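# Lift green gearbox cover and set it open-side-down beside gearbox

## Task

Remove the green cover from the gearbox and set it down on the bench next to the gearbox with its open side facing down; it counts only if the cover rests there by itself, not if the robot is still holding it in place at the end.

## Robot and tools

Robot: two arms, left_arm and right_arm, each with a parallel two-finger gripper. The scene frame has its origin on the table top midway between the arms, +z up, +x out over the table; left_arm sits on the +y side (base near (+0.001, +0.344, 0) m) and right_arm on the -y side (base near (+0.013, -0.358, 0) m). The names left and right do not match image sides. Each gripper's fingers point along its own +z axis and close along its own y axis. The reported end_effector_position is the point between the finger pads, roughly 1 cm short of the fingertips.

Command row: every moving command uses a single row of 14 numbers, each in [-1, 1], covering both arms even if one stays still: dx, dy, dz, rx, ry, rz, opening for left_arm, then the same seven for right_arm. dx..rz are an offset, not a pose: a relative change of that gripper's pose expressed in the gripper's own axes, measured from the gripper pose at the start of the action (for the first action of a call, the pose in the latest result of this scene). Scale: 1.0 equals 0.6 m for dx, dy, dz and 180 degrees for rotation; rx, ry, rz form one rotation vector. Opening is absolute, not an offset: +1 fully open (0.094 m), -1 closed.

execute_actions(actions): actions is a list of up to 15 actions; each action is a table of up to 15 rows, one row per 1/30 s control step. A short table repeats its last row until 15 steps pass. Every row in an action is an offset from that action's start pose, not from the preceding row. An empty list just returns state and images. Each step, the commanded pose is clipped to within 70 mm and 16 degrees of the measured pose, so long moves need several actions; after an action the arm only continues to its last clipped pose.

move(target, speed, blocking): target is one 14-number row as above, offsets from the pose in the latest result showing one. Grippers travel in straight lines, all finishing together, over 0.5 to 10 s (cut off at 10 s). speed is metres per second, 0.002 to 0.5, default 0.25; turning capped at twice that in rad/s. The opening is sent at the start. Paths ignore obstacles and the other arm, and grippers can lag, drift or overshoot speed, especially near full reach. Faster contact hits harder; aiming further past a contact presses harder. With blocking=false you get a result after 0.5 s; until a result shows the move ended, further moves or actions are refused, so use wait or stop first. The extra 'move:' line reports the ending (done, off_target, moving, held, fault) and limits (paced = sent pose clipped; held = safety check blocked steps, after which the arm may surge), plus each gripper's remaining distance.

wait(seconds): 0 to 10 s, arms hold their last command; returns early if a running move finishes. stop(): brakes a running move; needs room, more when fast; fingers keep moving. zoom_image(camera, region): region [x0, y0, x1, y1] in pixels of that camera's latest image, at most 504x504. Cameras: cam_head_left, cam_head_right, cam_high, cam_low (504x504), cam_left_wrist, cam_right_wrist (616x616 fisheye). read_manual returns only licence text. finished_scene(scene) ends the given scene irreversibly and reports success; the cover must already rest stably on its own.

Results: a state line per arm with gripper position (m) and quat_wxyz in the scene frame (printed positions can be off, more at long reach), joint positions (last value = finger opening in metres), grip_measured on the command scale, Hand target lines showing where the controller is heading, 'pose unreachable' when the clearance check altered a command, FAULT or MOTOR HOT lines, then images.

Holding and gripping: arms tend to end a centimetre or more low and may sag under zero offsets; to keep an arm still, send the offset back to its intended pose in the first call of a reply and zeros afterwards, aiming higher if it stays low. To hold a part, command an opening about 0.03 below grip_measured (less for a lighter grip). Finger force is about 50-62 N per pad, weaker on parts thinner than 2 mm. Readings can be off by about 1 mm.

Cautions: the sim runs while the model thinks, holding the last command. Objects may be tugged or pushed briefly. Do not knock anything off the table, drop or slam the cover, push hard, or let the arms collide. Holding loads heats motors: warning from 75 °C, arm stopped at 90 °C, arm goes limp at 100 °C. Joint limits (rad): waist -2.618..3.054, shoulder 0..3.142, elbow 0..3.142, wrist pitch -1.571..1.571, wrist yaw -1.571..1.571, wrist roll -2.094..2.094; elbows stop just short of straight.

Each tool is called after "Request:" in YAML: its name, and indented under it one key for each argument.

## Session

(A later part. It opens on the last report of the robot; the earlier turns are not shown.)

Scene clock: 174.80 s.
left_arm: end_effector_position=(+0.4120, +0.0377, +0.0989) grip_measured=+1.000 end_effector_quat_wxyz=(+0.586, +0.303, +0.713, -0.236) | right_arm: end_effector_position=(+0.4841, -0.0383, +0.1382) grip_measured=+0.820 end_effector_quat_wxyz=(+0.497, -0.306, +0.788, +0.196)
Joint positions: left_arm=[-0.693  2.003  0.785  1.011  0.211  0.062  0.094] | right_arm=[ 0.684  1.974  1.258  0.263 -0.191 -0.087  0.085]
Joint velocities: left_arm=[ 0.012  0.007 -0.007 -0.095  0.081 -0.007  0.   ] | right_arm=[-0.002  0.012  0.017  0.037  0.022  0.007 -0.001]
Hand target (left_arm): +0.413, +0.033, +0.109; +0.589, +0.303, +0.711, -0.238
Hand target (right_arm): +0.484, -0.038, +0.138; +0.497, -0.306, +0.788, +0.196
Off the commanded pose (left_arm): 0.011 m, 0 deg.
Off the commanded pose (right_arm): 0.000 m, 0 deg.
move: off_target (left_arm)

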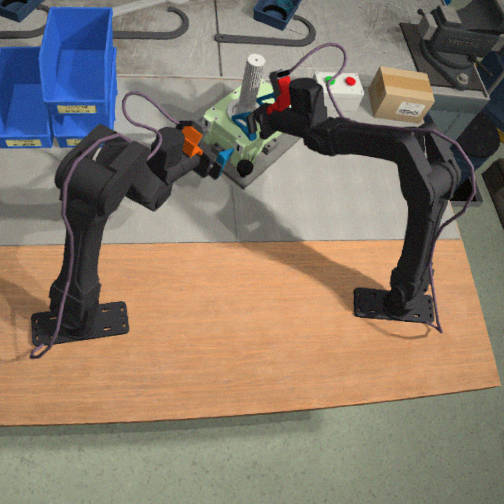

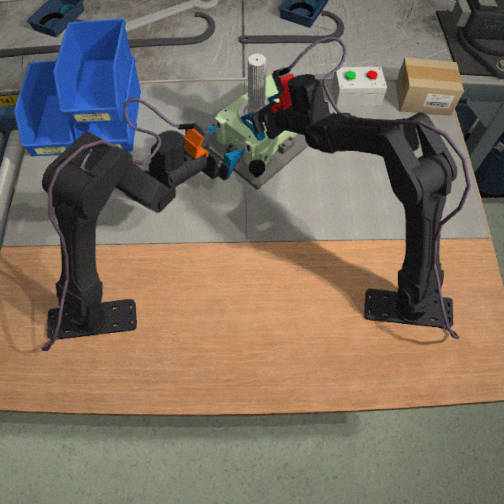

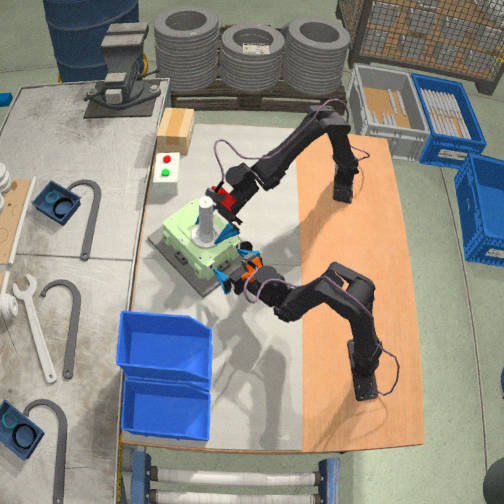

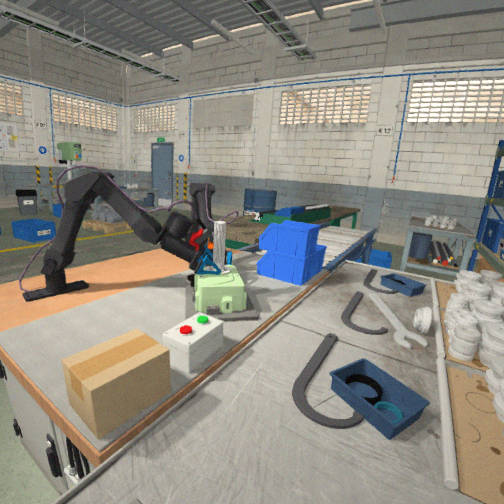

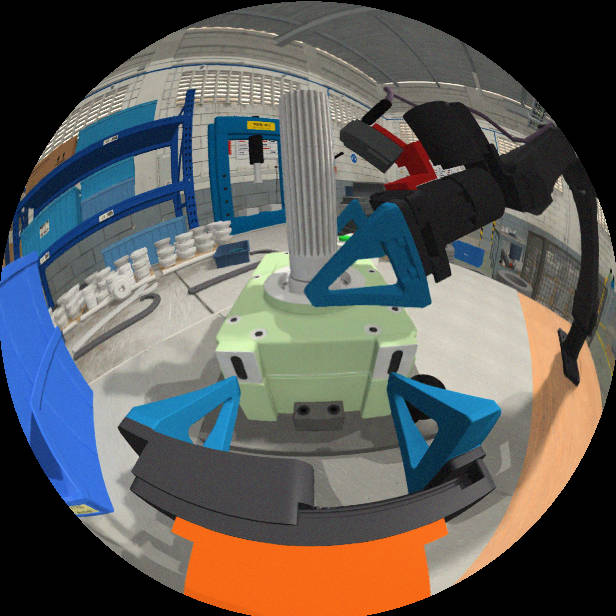

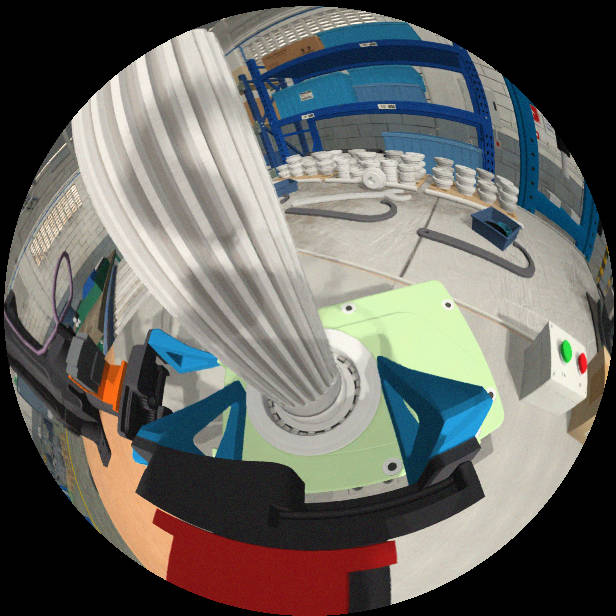

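Request:
move:
  target: [-0.029,-0.008,0.010,0,0,0,1, 0,0,0,0,0,0,0.77]
  speed: 0.03

Request:
zoom_image:
  camera: "cam_left_wrist"
  region: [200, 300, 450, 450]

Scene clock: 176.83 s.
left_arm: end_effector_position=(+0.4144, +0.0324, +0.1063) grip_measured=+1.000 end_effector_quat_wxyz=(+0.586, +0.303, +0.714, -0.235) | right_arm: end_effector_position=(+0.4841, -0.0383, +0.1382) grip_measured=+0.820 end_effector_quat_wxyz=(+0.497, -0.306, +0.788, +0.196)
Joint positions: left_arm=[-0.703  1.987  0.812  0.966  0.199  0.062  0.094] | right_arm=[ 0.684  1.974  1.258  0.263 -0.191 -0.087  0.085]
Joint velocities: left_arm=[-0.017 -0.017  0.007 -0.125 -0.081 -0.037  0.   ] | right_arm=[-0.012 -0.012 -0.022  0.007 -0.066 -0.007 -0.002]
Hand target (left_arm): +0.415, +0.027, +0.115; +0.587, +0.303, +0.713, -0.237
Hand target (right_arm): +0.484, -0.038, +0.138; +0.497, -0.306, +0.788, +0.196
Off the commanded pose (left_arm): 0.010 m, 0 deg.
Off the commanded pose (right_arm): 0.000 m, 0 deg.
move: done

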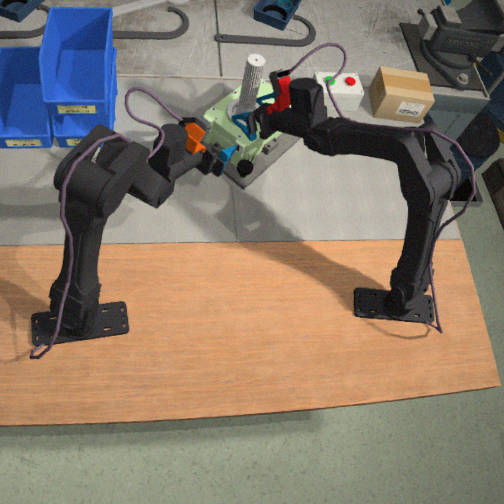

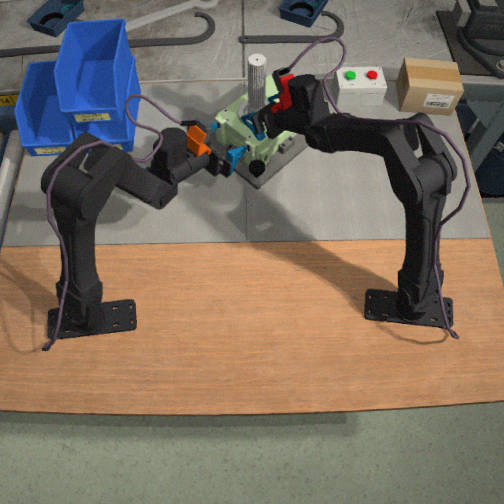

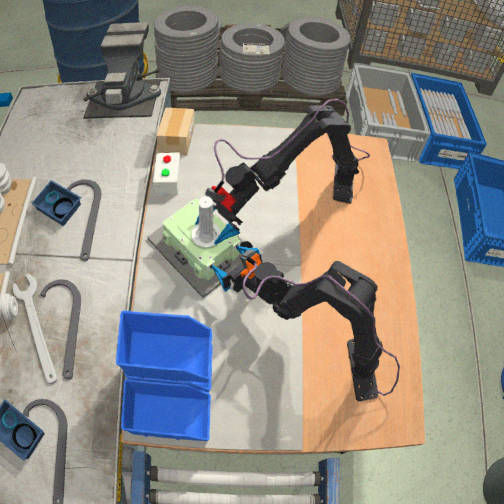

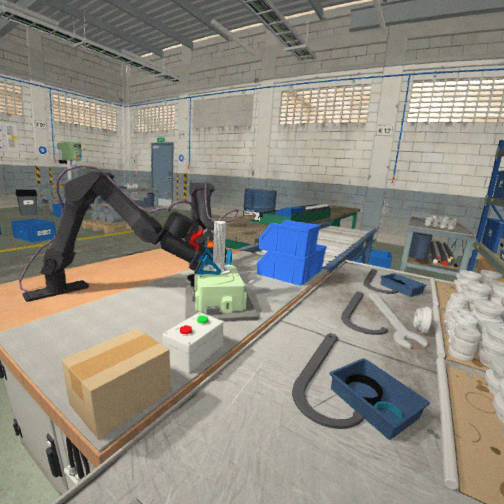

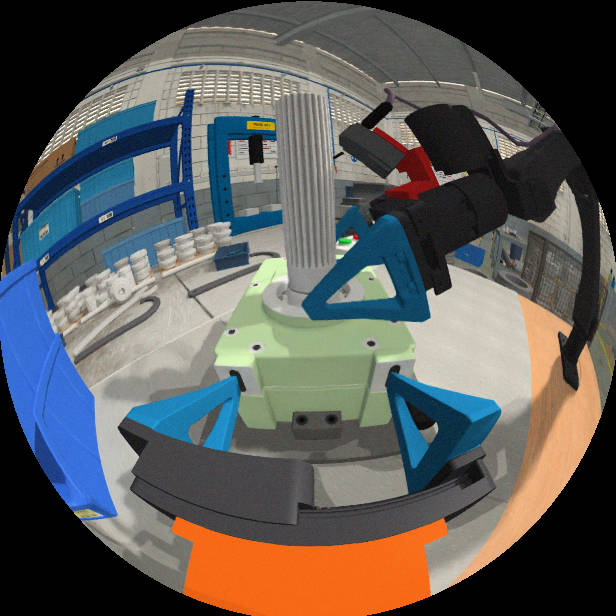

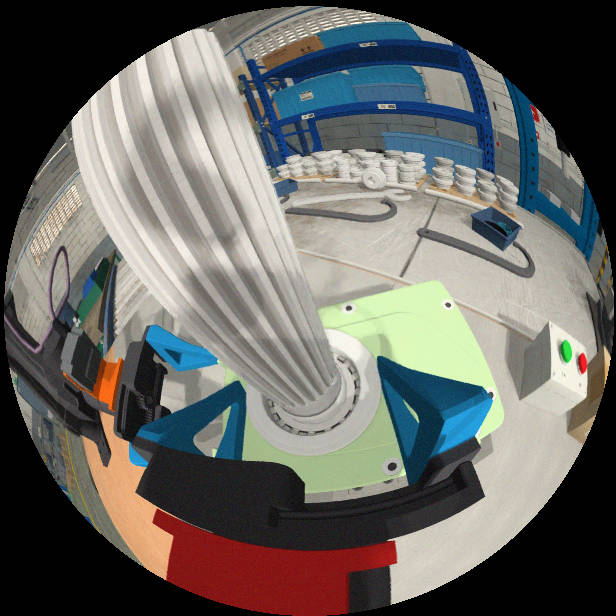

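Region (200, 300, 450, 450) of cam_left_wrist's 616x616 image, scaled by 2.016, with more detail than that image has; it fills the top 302 rows of this view, and the rest is white.

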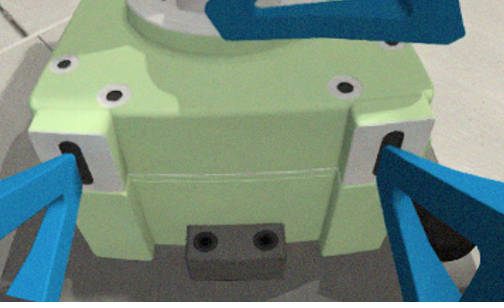

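Request:
move:
  target: [-0.0135,-0.0025,0.0245,0,0,0,1, 0,0,0,0,0,0,0.77]
  speed: 0.02

Request:
zoom_image:
  camera: "cam_left_wrist"
  region: [200, 300, 450, 450]

Scene clock: 178.40 s.
left_arm: end_effector_position=(+0.4168, +0.0301, +0.1094) grip_measured=+1.000 end_effector_quat_wxyz=(+0.586, +0.304, +0.713, -0.236) | right_arm: end_effector_position=(+0.4841, -0.0383, +0.1382) grip_measured=+0.820 end_effector_quat_wxyz=(+0.497, -0.306, +0.788, +0.196)
Joint positions: left_arm=[-0.703  1.987  0.828  0.952  0.202  0.063  0.094] | right_arm=[ 0.684  1.974  1.258  0.263 -0.191 -0.088  0.085]
Joint velocities: left_arm=[-0.017 -0.007 -0.007 -0.022  0.037  0.037  0.   ] | right_arm=[-0.022 -0.007  0.002  0.007 -0.066 -0.037  0.001]
Hand target (left_arm): +0.424, +0.020, +0.111; +0.586, +0.303, +0.714, -0.235
Hand target (right_arm): +0.484, -0.038, +0.138; +0.497, -0.306, +0.788, +0.196
Off the commanded pose (left_arm): 0.013 m, 0 deg.
Off the commanded pose (right_arm): 0.000 m, 0 deg.
move: off_target (left_arm)

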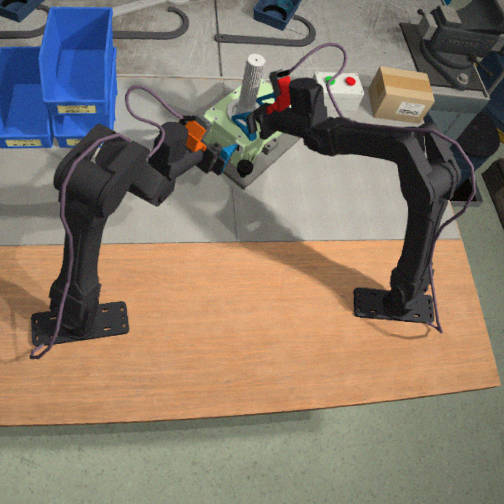

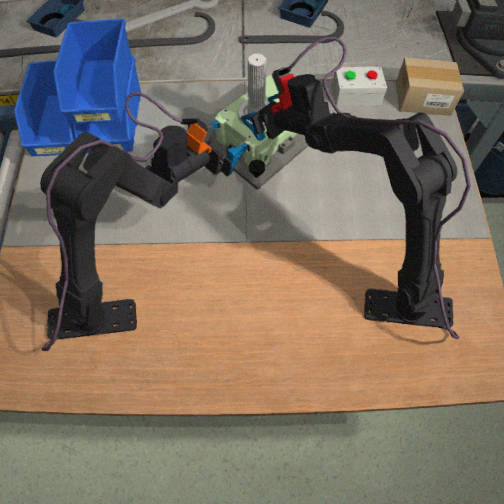

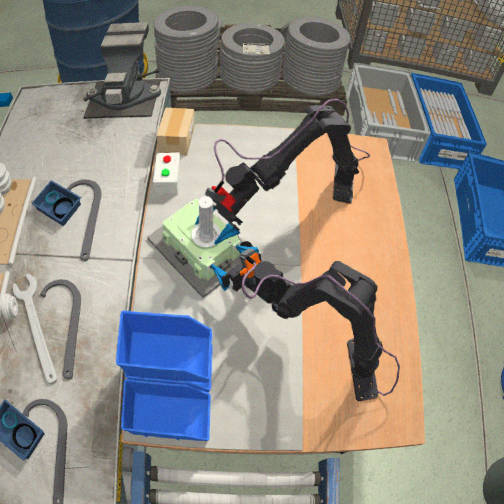

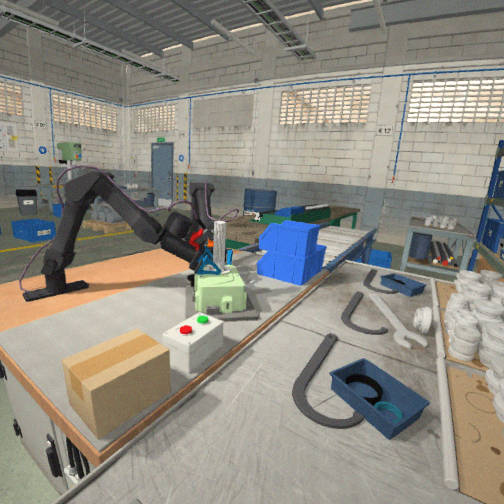

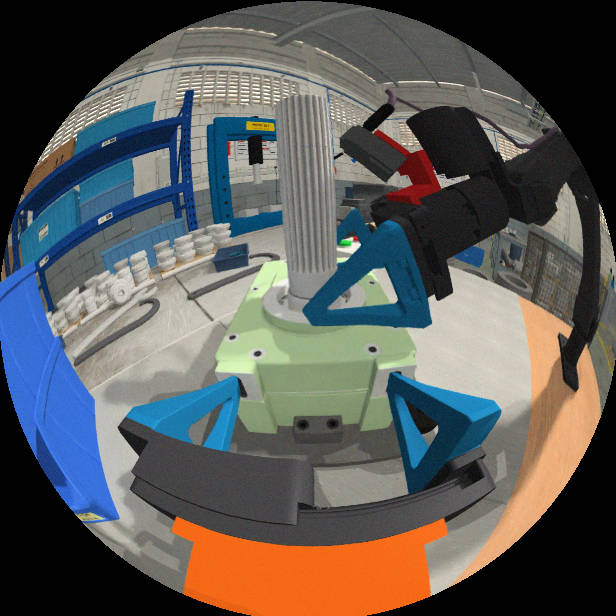

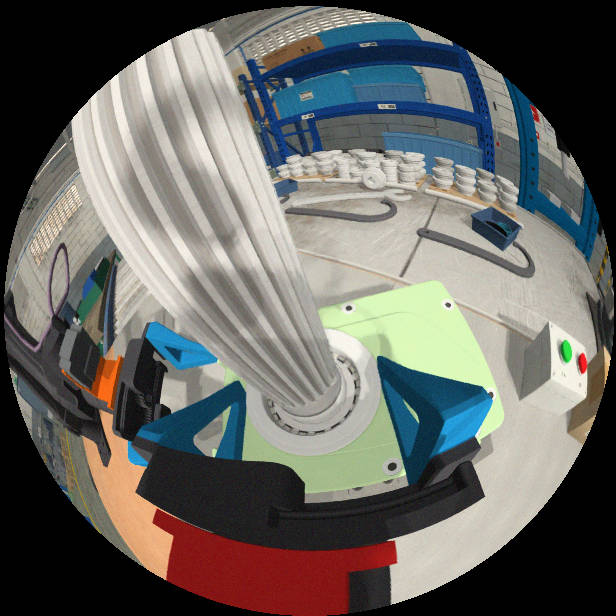

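Region (200, 300, 450, 450) of cam_left_wrist's 616x616 image, scaled by 2.016, with more detail than that image has; it fills the top 302 rows of this view, and the rest is white.

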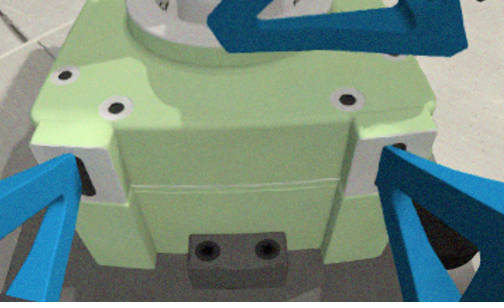

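Request:
execute_actions:
  actions:
    - [ [-0.0118,0.0106,-0.0042,0,0,0,1, 0,0,0,0,0,0,0.77], [-0.0118,0.0106,-0.0042,0,0,0,1, 0,0,0,0,0,0,0.77], [0.0274,-0.016,0.0038,0,0,0,1, 0,0,0,0,0,0,0.77], [0.0274,-0.016,0.0038,0,0,0,1, 0,0,0,0,0,0,0.77], [-0.0069,0.0073,-0.0032,0,0,0,1, 0,0,0,0,0,0,0.77], [-0.0069,0.0073,-0.0032,0,0,0,1, 0,0,0,0,0,0,0.77], [0.0186,-0.010,0.002,0,0,0,1, 0,0,0,0,0,0,0.77], [0.0186,-0.010,0.002,0,0,0,1, 0,0,0,0,0,0,0.77], [0.0,0.0026,-0.0018,0,0,0,1, 0,0,0,0,0,0,0.77], [0.0,0.0026,-0.0018,0,0,0,1, 0,0,0,0,0,0,0.77], [0.0127,-0.006,0.0008,0,0,0,1, 0,0,0,0,0,0,0.77], [0.0127,-0.006,0.0008,0,0,0,1, 0,0,0,0,0,0,0.77], [0.0055,-0.0011,-0.0007,0,0,0,1, 0,0,0,0,0,0,0.77], [0.0055,-0.0011,-0.0007,0,0,0,1, 0,0,0,0,0,0,0.77], [0.0078,-0.0027,-0.0002,0,0,0,1, 0,0,0,0,0,0,0.77] ]

Request:
zoom_image:
  camera: "cam_left_wrist"
  region: [200, 300, 450, 450]

Scene clock: 180.50 s.
left_arm: end_effector_position=(+0.4168, +0.0310, +0.1079) grip_measured=+1.000 end_effector_quat_wxyz=(+0.590, +0.303, +0.710, -0.236) | right_arm: end_effector_position=(+0.4841, -0.0384, +0.1382) grip_measured=+0.820 end_effector_quat_wxyz=(+0.497, -0.306, +0.788, +0.196)
Joint positions: left_arm=[-0.702  1.996  0.821  0.977  0.201  0.063  0.094] | right_arm=[ 0.684  1.974  1.258  0.263 -0.191 -0.088  0.085]
Joint velocities: left_arm=[-0.007  0.012 -0.007 -0.007 -0.007 -0.022  0.   ] | right_arm=[-0.012 -0.002 -0.022 -0.022  0.007  0.007 -0.001]
Hand target (left_arm): +0.415, +0.030, +0.105; +0.586, +0.304, +0.713, -0.236
Hand target (right_arm): +0.484, -0.038, +0.138; +0.497, -0.306, +0.788, +0.196
Off the commanded pose (left_arm): 0.004 m, 1 deg.
Off the commanded pose (right_arm): 0.000 m, 0 deg.

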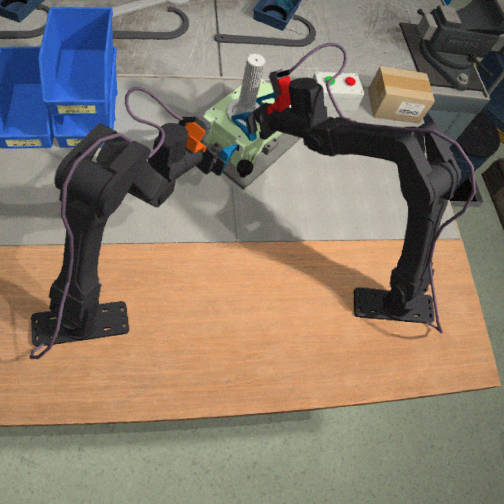

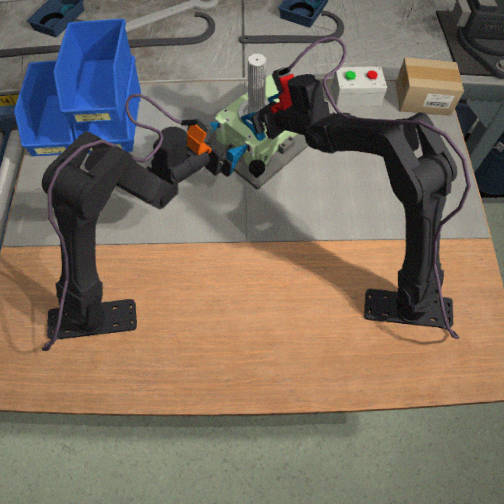

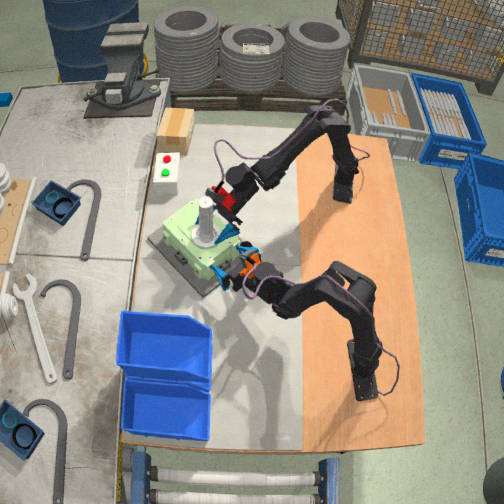

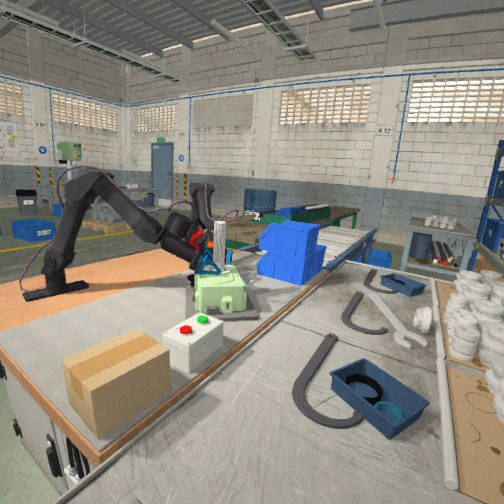

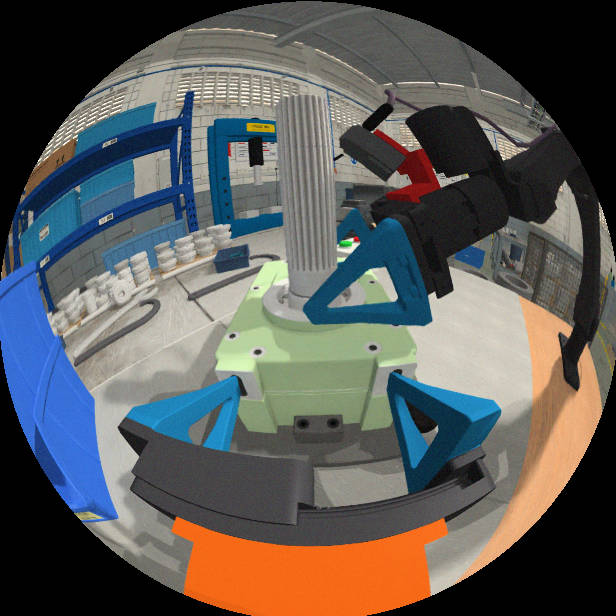

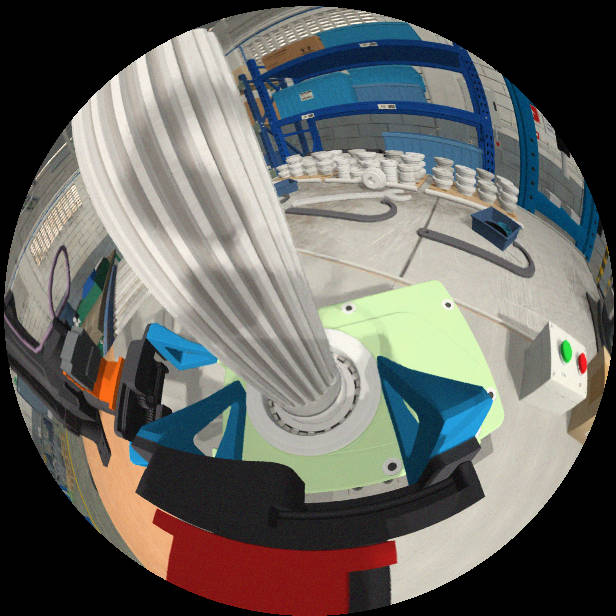

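Region (200, 300, 450, 450) of cam_left_wrist's 616x616 image, scaled by 2.016, with more detail than that image has; it fills the top 302 rows of this view, and the rest is white.

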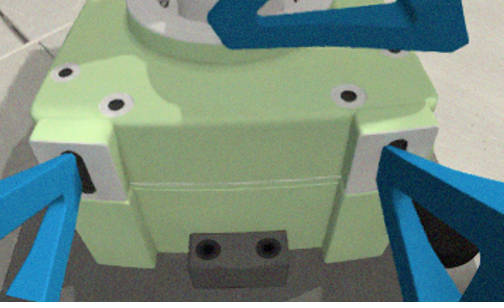

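Request:
execute_actions:
  actions:
    - [[0.0075,-0.0053,0,0.0057,0.0057,0,1, 0,0,0,0,0,0,0.77]]

Request:
zoom_image:
  camera: "cam_left_wrist"
  region: [200, 300, 450, 450]

Scene clock: 181.67 s.
left_arm: end_effector_position=(+0.4158, +0.0301, +0.1079) grip_measured=+1.000 end_effector_quat_wxyz=(+0.589, +0.305, +0.709, -0.238) | right_arm: end_effector_position=(+0.4841, -0.0384, +0.1382) grip_measured=+0.820 end_effector_quat_wxyz=(+0.497, -0.306, +0.788, +0.196)
Joint positions: left_arm=[-0.702  1.996  0.821  0.976  0.209  0.063  0.094] | right_arm=[ 0.684  1.974  1.258  0.263 -0.191 -0.088  0.085]
Joint velocities: left_arm=[-0.012  0.007 -0.002 -0.022 -0.037  0.022  0.   ] | right_arm=[-0.012  0.007 -0.012  0.066  0.022  0.022 -0.   ]
Hand target (left_arm): +0.414, +0.030, +0.103; +0.581, +0.310, +0.714, -0.239
Hand target (right_arm): +0.484, -0.038, +0.138; +0.497, -0.306, +0.788, +0.196
Off the commanded pose (left_arm): 0.005 m, 1 deg.
Off the commanded pose (right_arm): 0.000 m, 0 deg.

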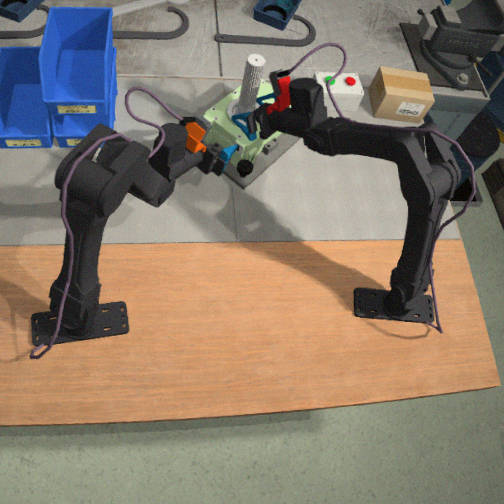

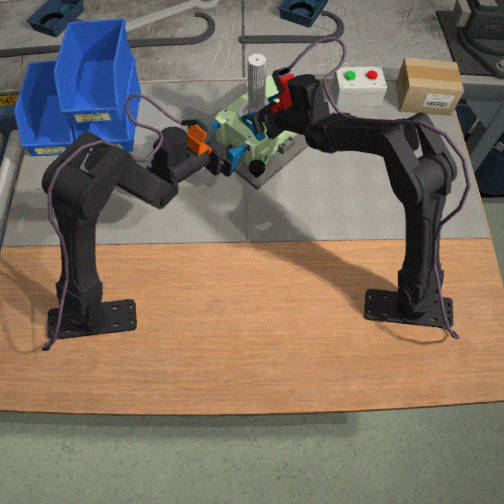

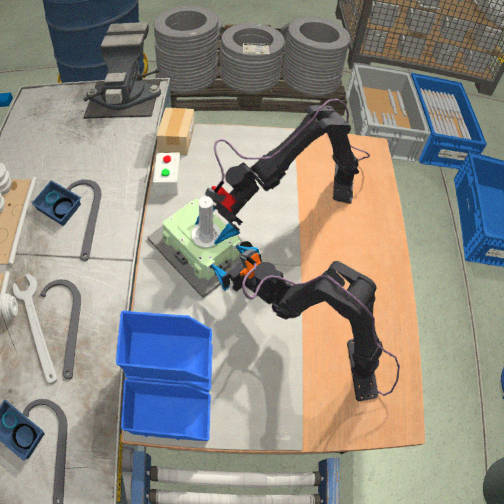

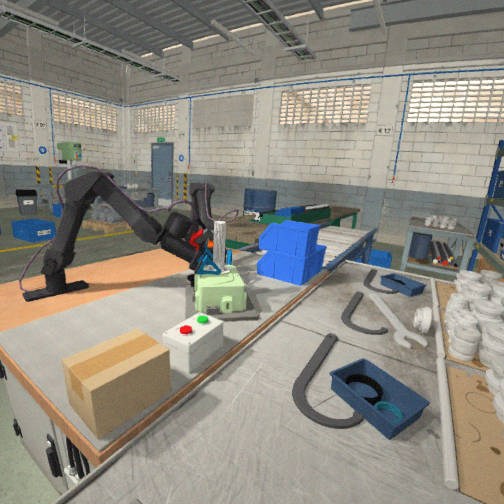

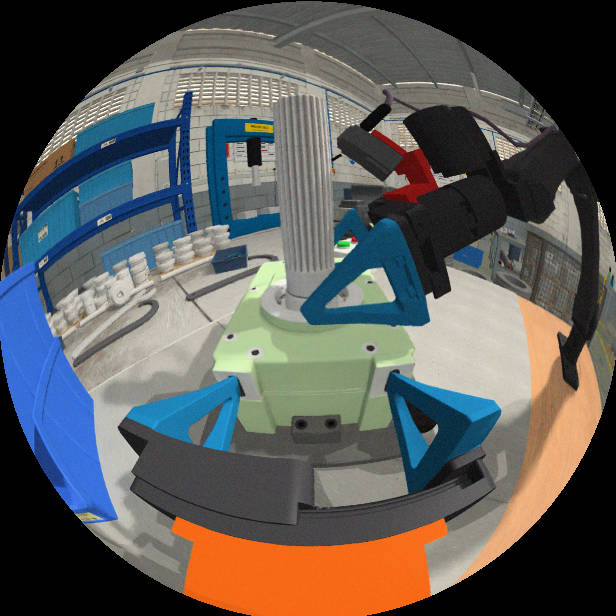

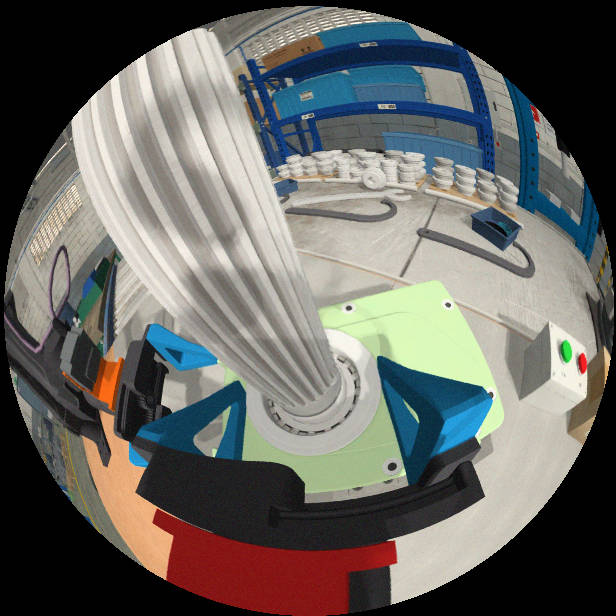

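Region (200, 300, 450, 450) of cam_left_wrist's 616x616 image, scaled by 2.016, with more detail than that image has; it fills the top 302 rows of this view, and the rest is white.

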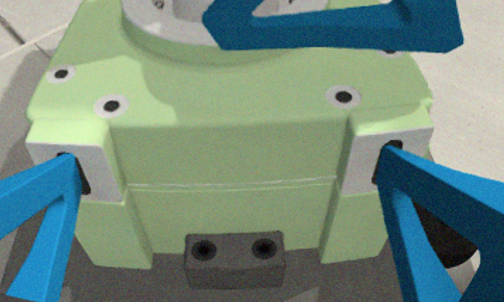

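Request:
execute_actions:
  actions:
    - [[0.0145,0,0,0,0.011,0,1, 0,0,0,0,0,0,0.77]]

Request:
zoom_image:
  camera: "cam_left_wrist"
  region: [200, 300, 450, 450]

Scene clock: 182.43 s.
left_arm: end_effector_position=(+0.4155, +0.0302, +0.1065) grip_measured=+1.000 end_effector_quat_wxyz=(+0.587, +0.306, +0.711, -0.238) | right_arm: end_effector_position=(+0.4841, -0.0384, +0.1382) grip_measured=+0.820 end_effector_quat_wxyz=(+0.497, -0.306, +0.788, +0.196)
Joint positions: left_arm=[-0.702  1.996  0.821  0.97   0.209  0.065  0.094] | right_arm=[ 0.684  1.974  1.258  0.263 -0.191 -0.088  0.085]
Joint velocities: left_arm=[-0.007 -0.017 -0.002  0.037 -0.037  0.007  0.   ] | right_arm=[-0.017 -0.007  0.017 -0.037 -0.022  0.095 -0.   ]
Hand target (left_arm): +0.415, +0.032, +0.099; +0.577, +0.309, +0.719, -0.233
Hand target (right_arm): +0.484, -0.038, +0.138; +0.497, -0.306, +0.788, +0.196
Off the commanded pose (left_arm): 0.007 m, 2 deg.
Off the commanded pose (right_arm): 0.000 m, 0 deg.

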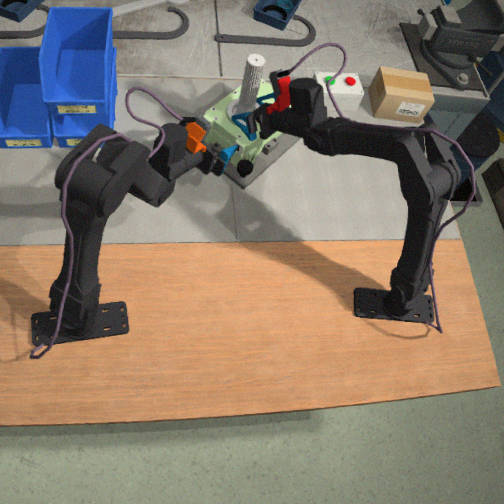

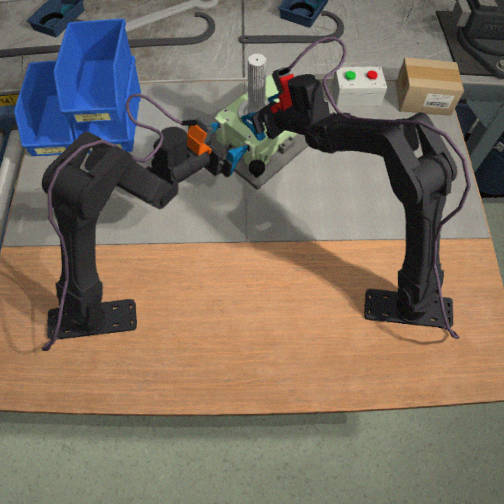

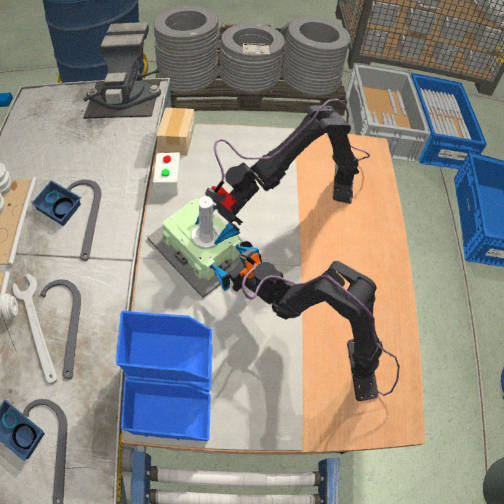

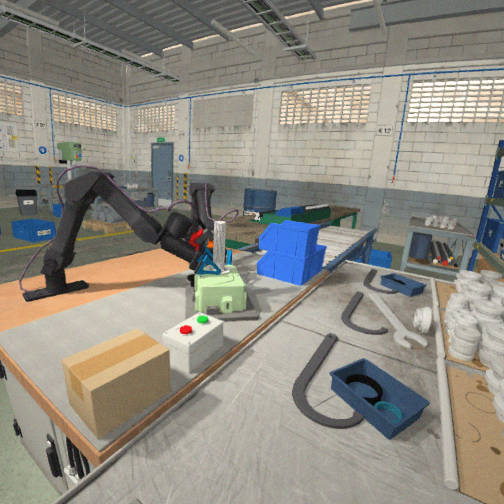

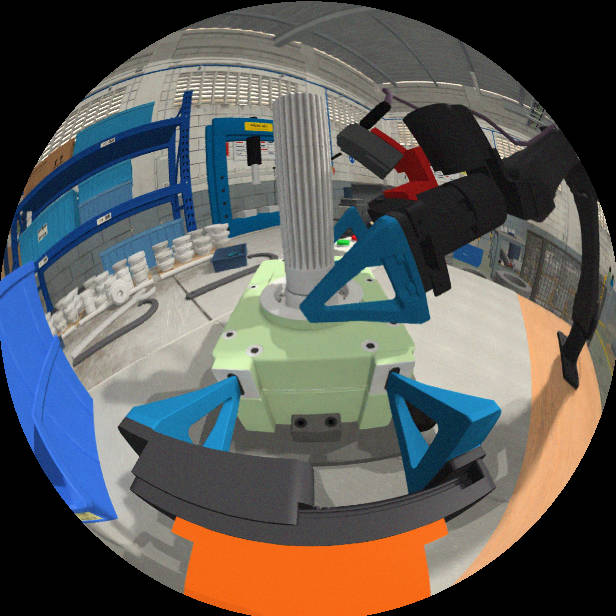

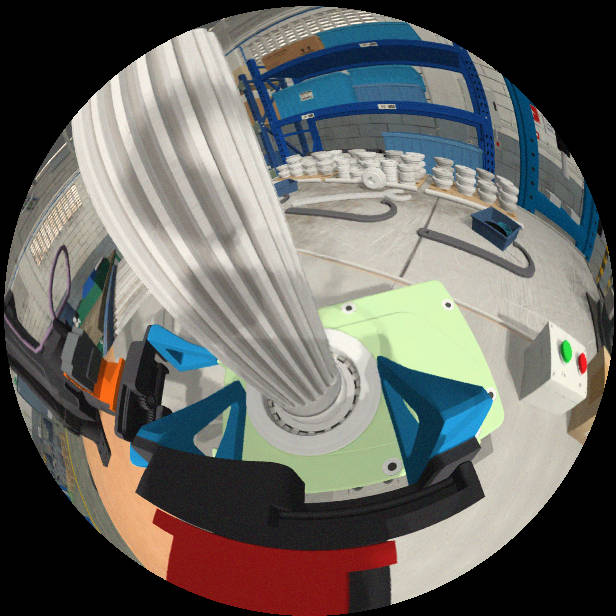

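Region (200, 300, 450, 450) of cam_left_wrist's 616x616 image, scaled by 2.016, with more detail than that image has; it fills the top 302 rows of this view, and the rest is white.

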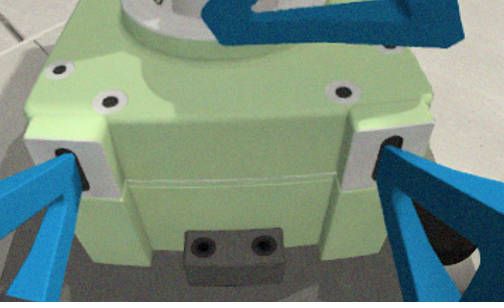

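Request:
move:
  target: [0.0045,0,0.028,0,0,0,1, 0,0,0,0,0,0,0.77]
  speed: 0.02

Request:
zoom_image:
  camera: "cam_left_wrist"
  region: [200, 300, 450, 450]

Scene clock: 184.77 s.
left_arm: end_effector_position=(+0.4166, +0.0294, +0.1061) grip_measured=+1.000 end_effector_quat_wxyz=(+0.589, +0.306, +0.709, -0.238) | right_arm: end_effector_position=(+0.4841, -0.0384, +0.1382) grip_measured=+0.820 end_effector_quat_wxyz=(+0.497, -0.306, +0.788, +0.195)
Joint positions: left_arm=[-0.702  2.005  0.825  0.982  0.21   0.065  0.094] | right_arm=[ 0.684  1.974  1.258  0.263 -0.19  -0.088  0.085]
Joint velocities: left_arm=[ 0.007 -0.002 -0.007 -0.007  0.022  0.037  0.   ] | right_arm=[ 0.012  0.002 -0.012 -0.022  0.037  0.037  0.   ]
Hand target (left_arm): +0.425, +0.020, +0.100; +0.586, +0.306, +0.711, -0.238
Hand target (right_arm): +0.484, -0.038, +0.138; +0.497, -0.306, +0.788, +0.195
Off the commanded pose (left_arm): 0.016 m, 0 deg.
Off the commanded pose (right_arm): 0.000 m, 0 deg.
move: off_target (left_arm)

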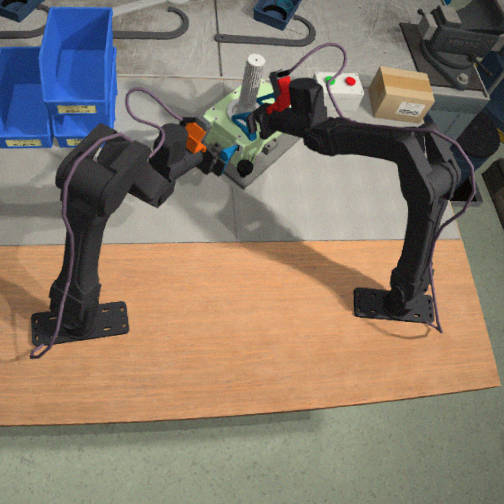

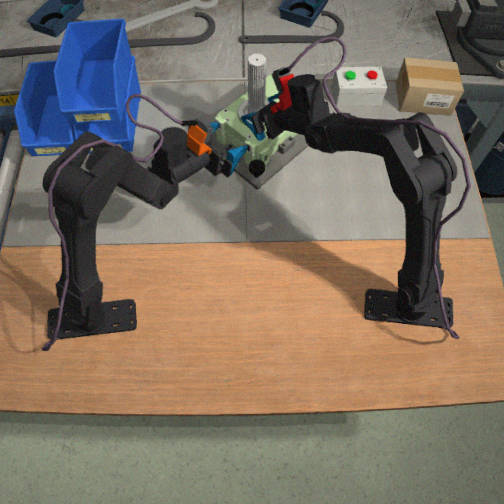

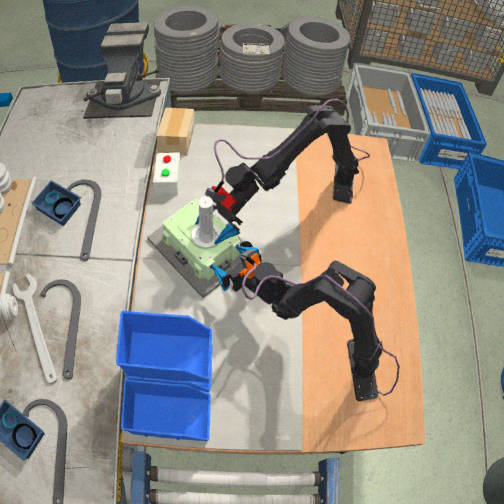

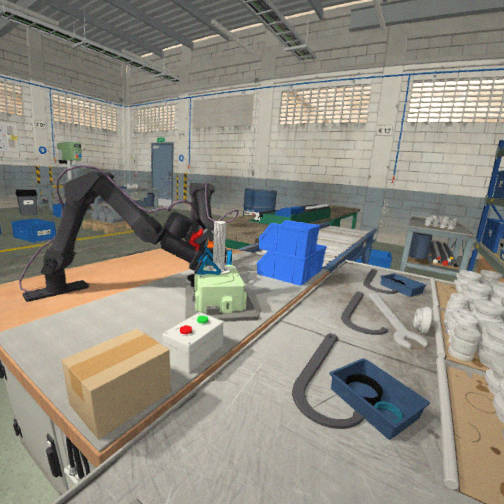

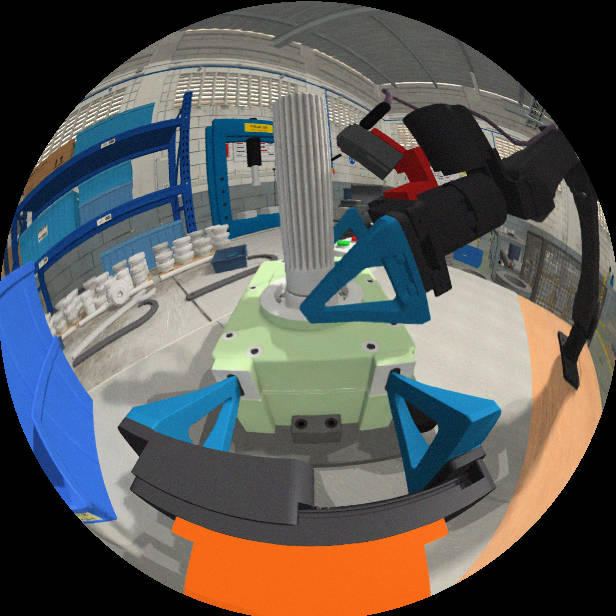

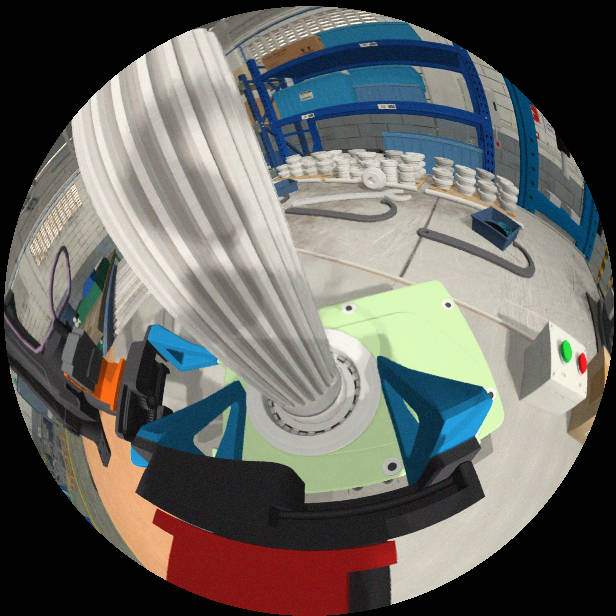

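Region (200, 300, 450, 450) of cam_left_wrist's 616x616 image, scaled by 2.016, with more detail than that image has; it fills the top 302 rows of this view, and the rest is white.

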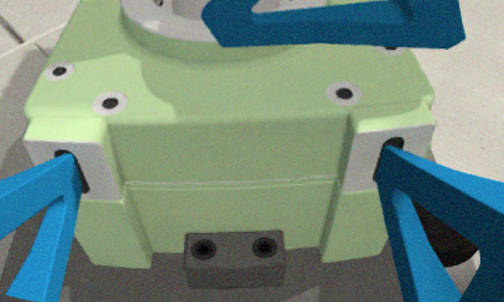

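Request:
zoom_image:
  camera: "cam_head_left"
  region: [180, 100, 290, 200]

Request:
zoom_image:
  camera: "cam_high"
  region: [180, 210, 290, 310]

Region (180, 100, 290, 200) of cam_head_left's 504x504 image, scaled by 4.582, with more detail than that image has; it fills the top 458 rows of this view, and the rest is white.

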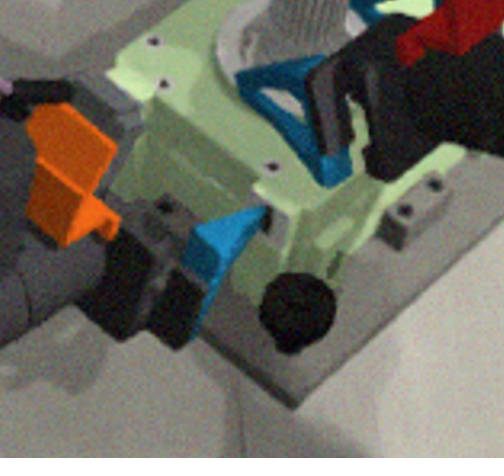

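Region (180, 210, 290, 310) of cam_high's 504x504 image, scaled by 4.582, with more detail than that image has; it fills the top 458 rows of this view, and the rest is white.

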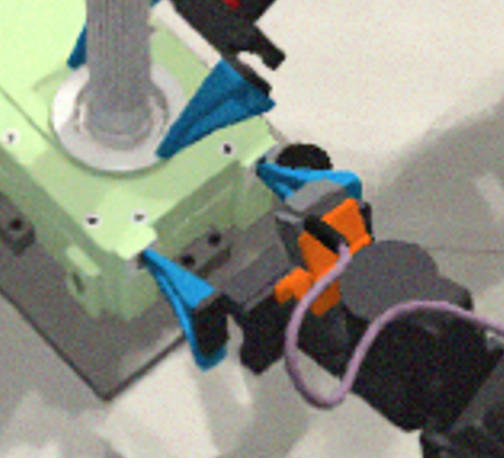

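Request:
zoom_image:
  camera: "cam_left_wrist"
  region: [210, 350, 270, 410]

Request:
zoom_image:
  camera: "cam_left_wrist"
  region: [365, 345, 425, 405]

Region (210, 350, 270, 410) of cam_left_wrist's 616x616 image, scaled by 8.400, with more detail than that image has.

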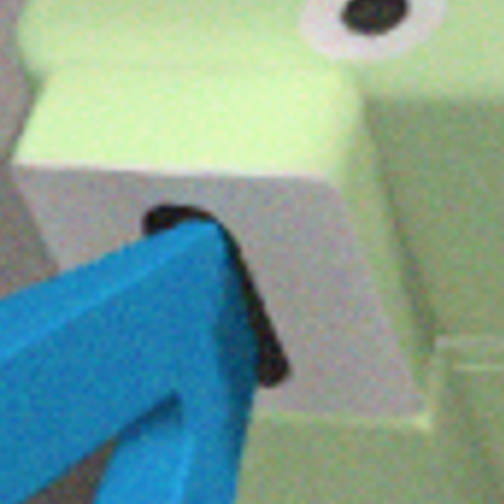

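Region (365, 345, 425, 405) of cam_left_wrist's 616x616 image, scaled by 8.400, with more detail than that image has.

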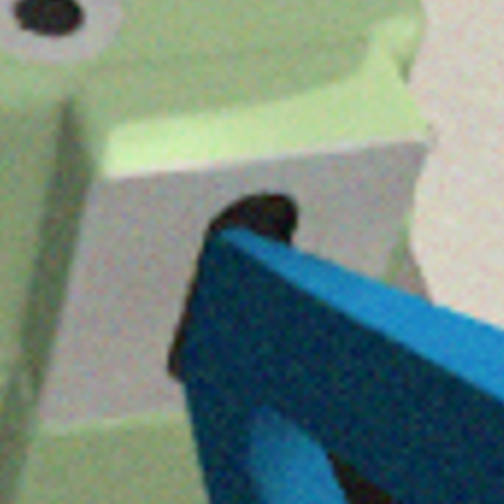

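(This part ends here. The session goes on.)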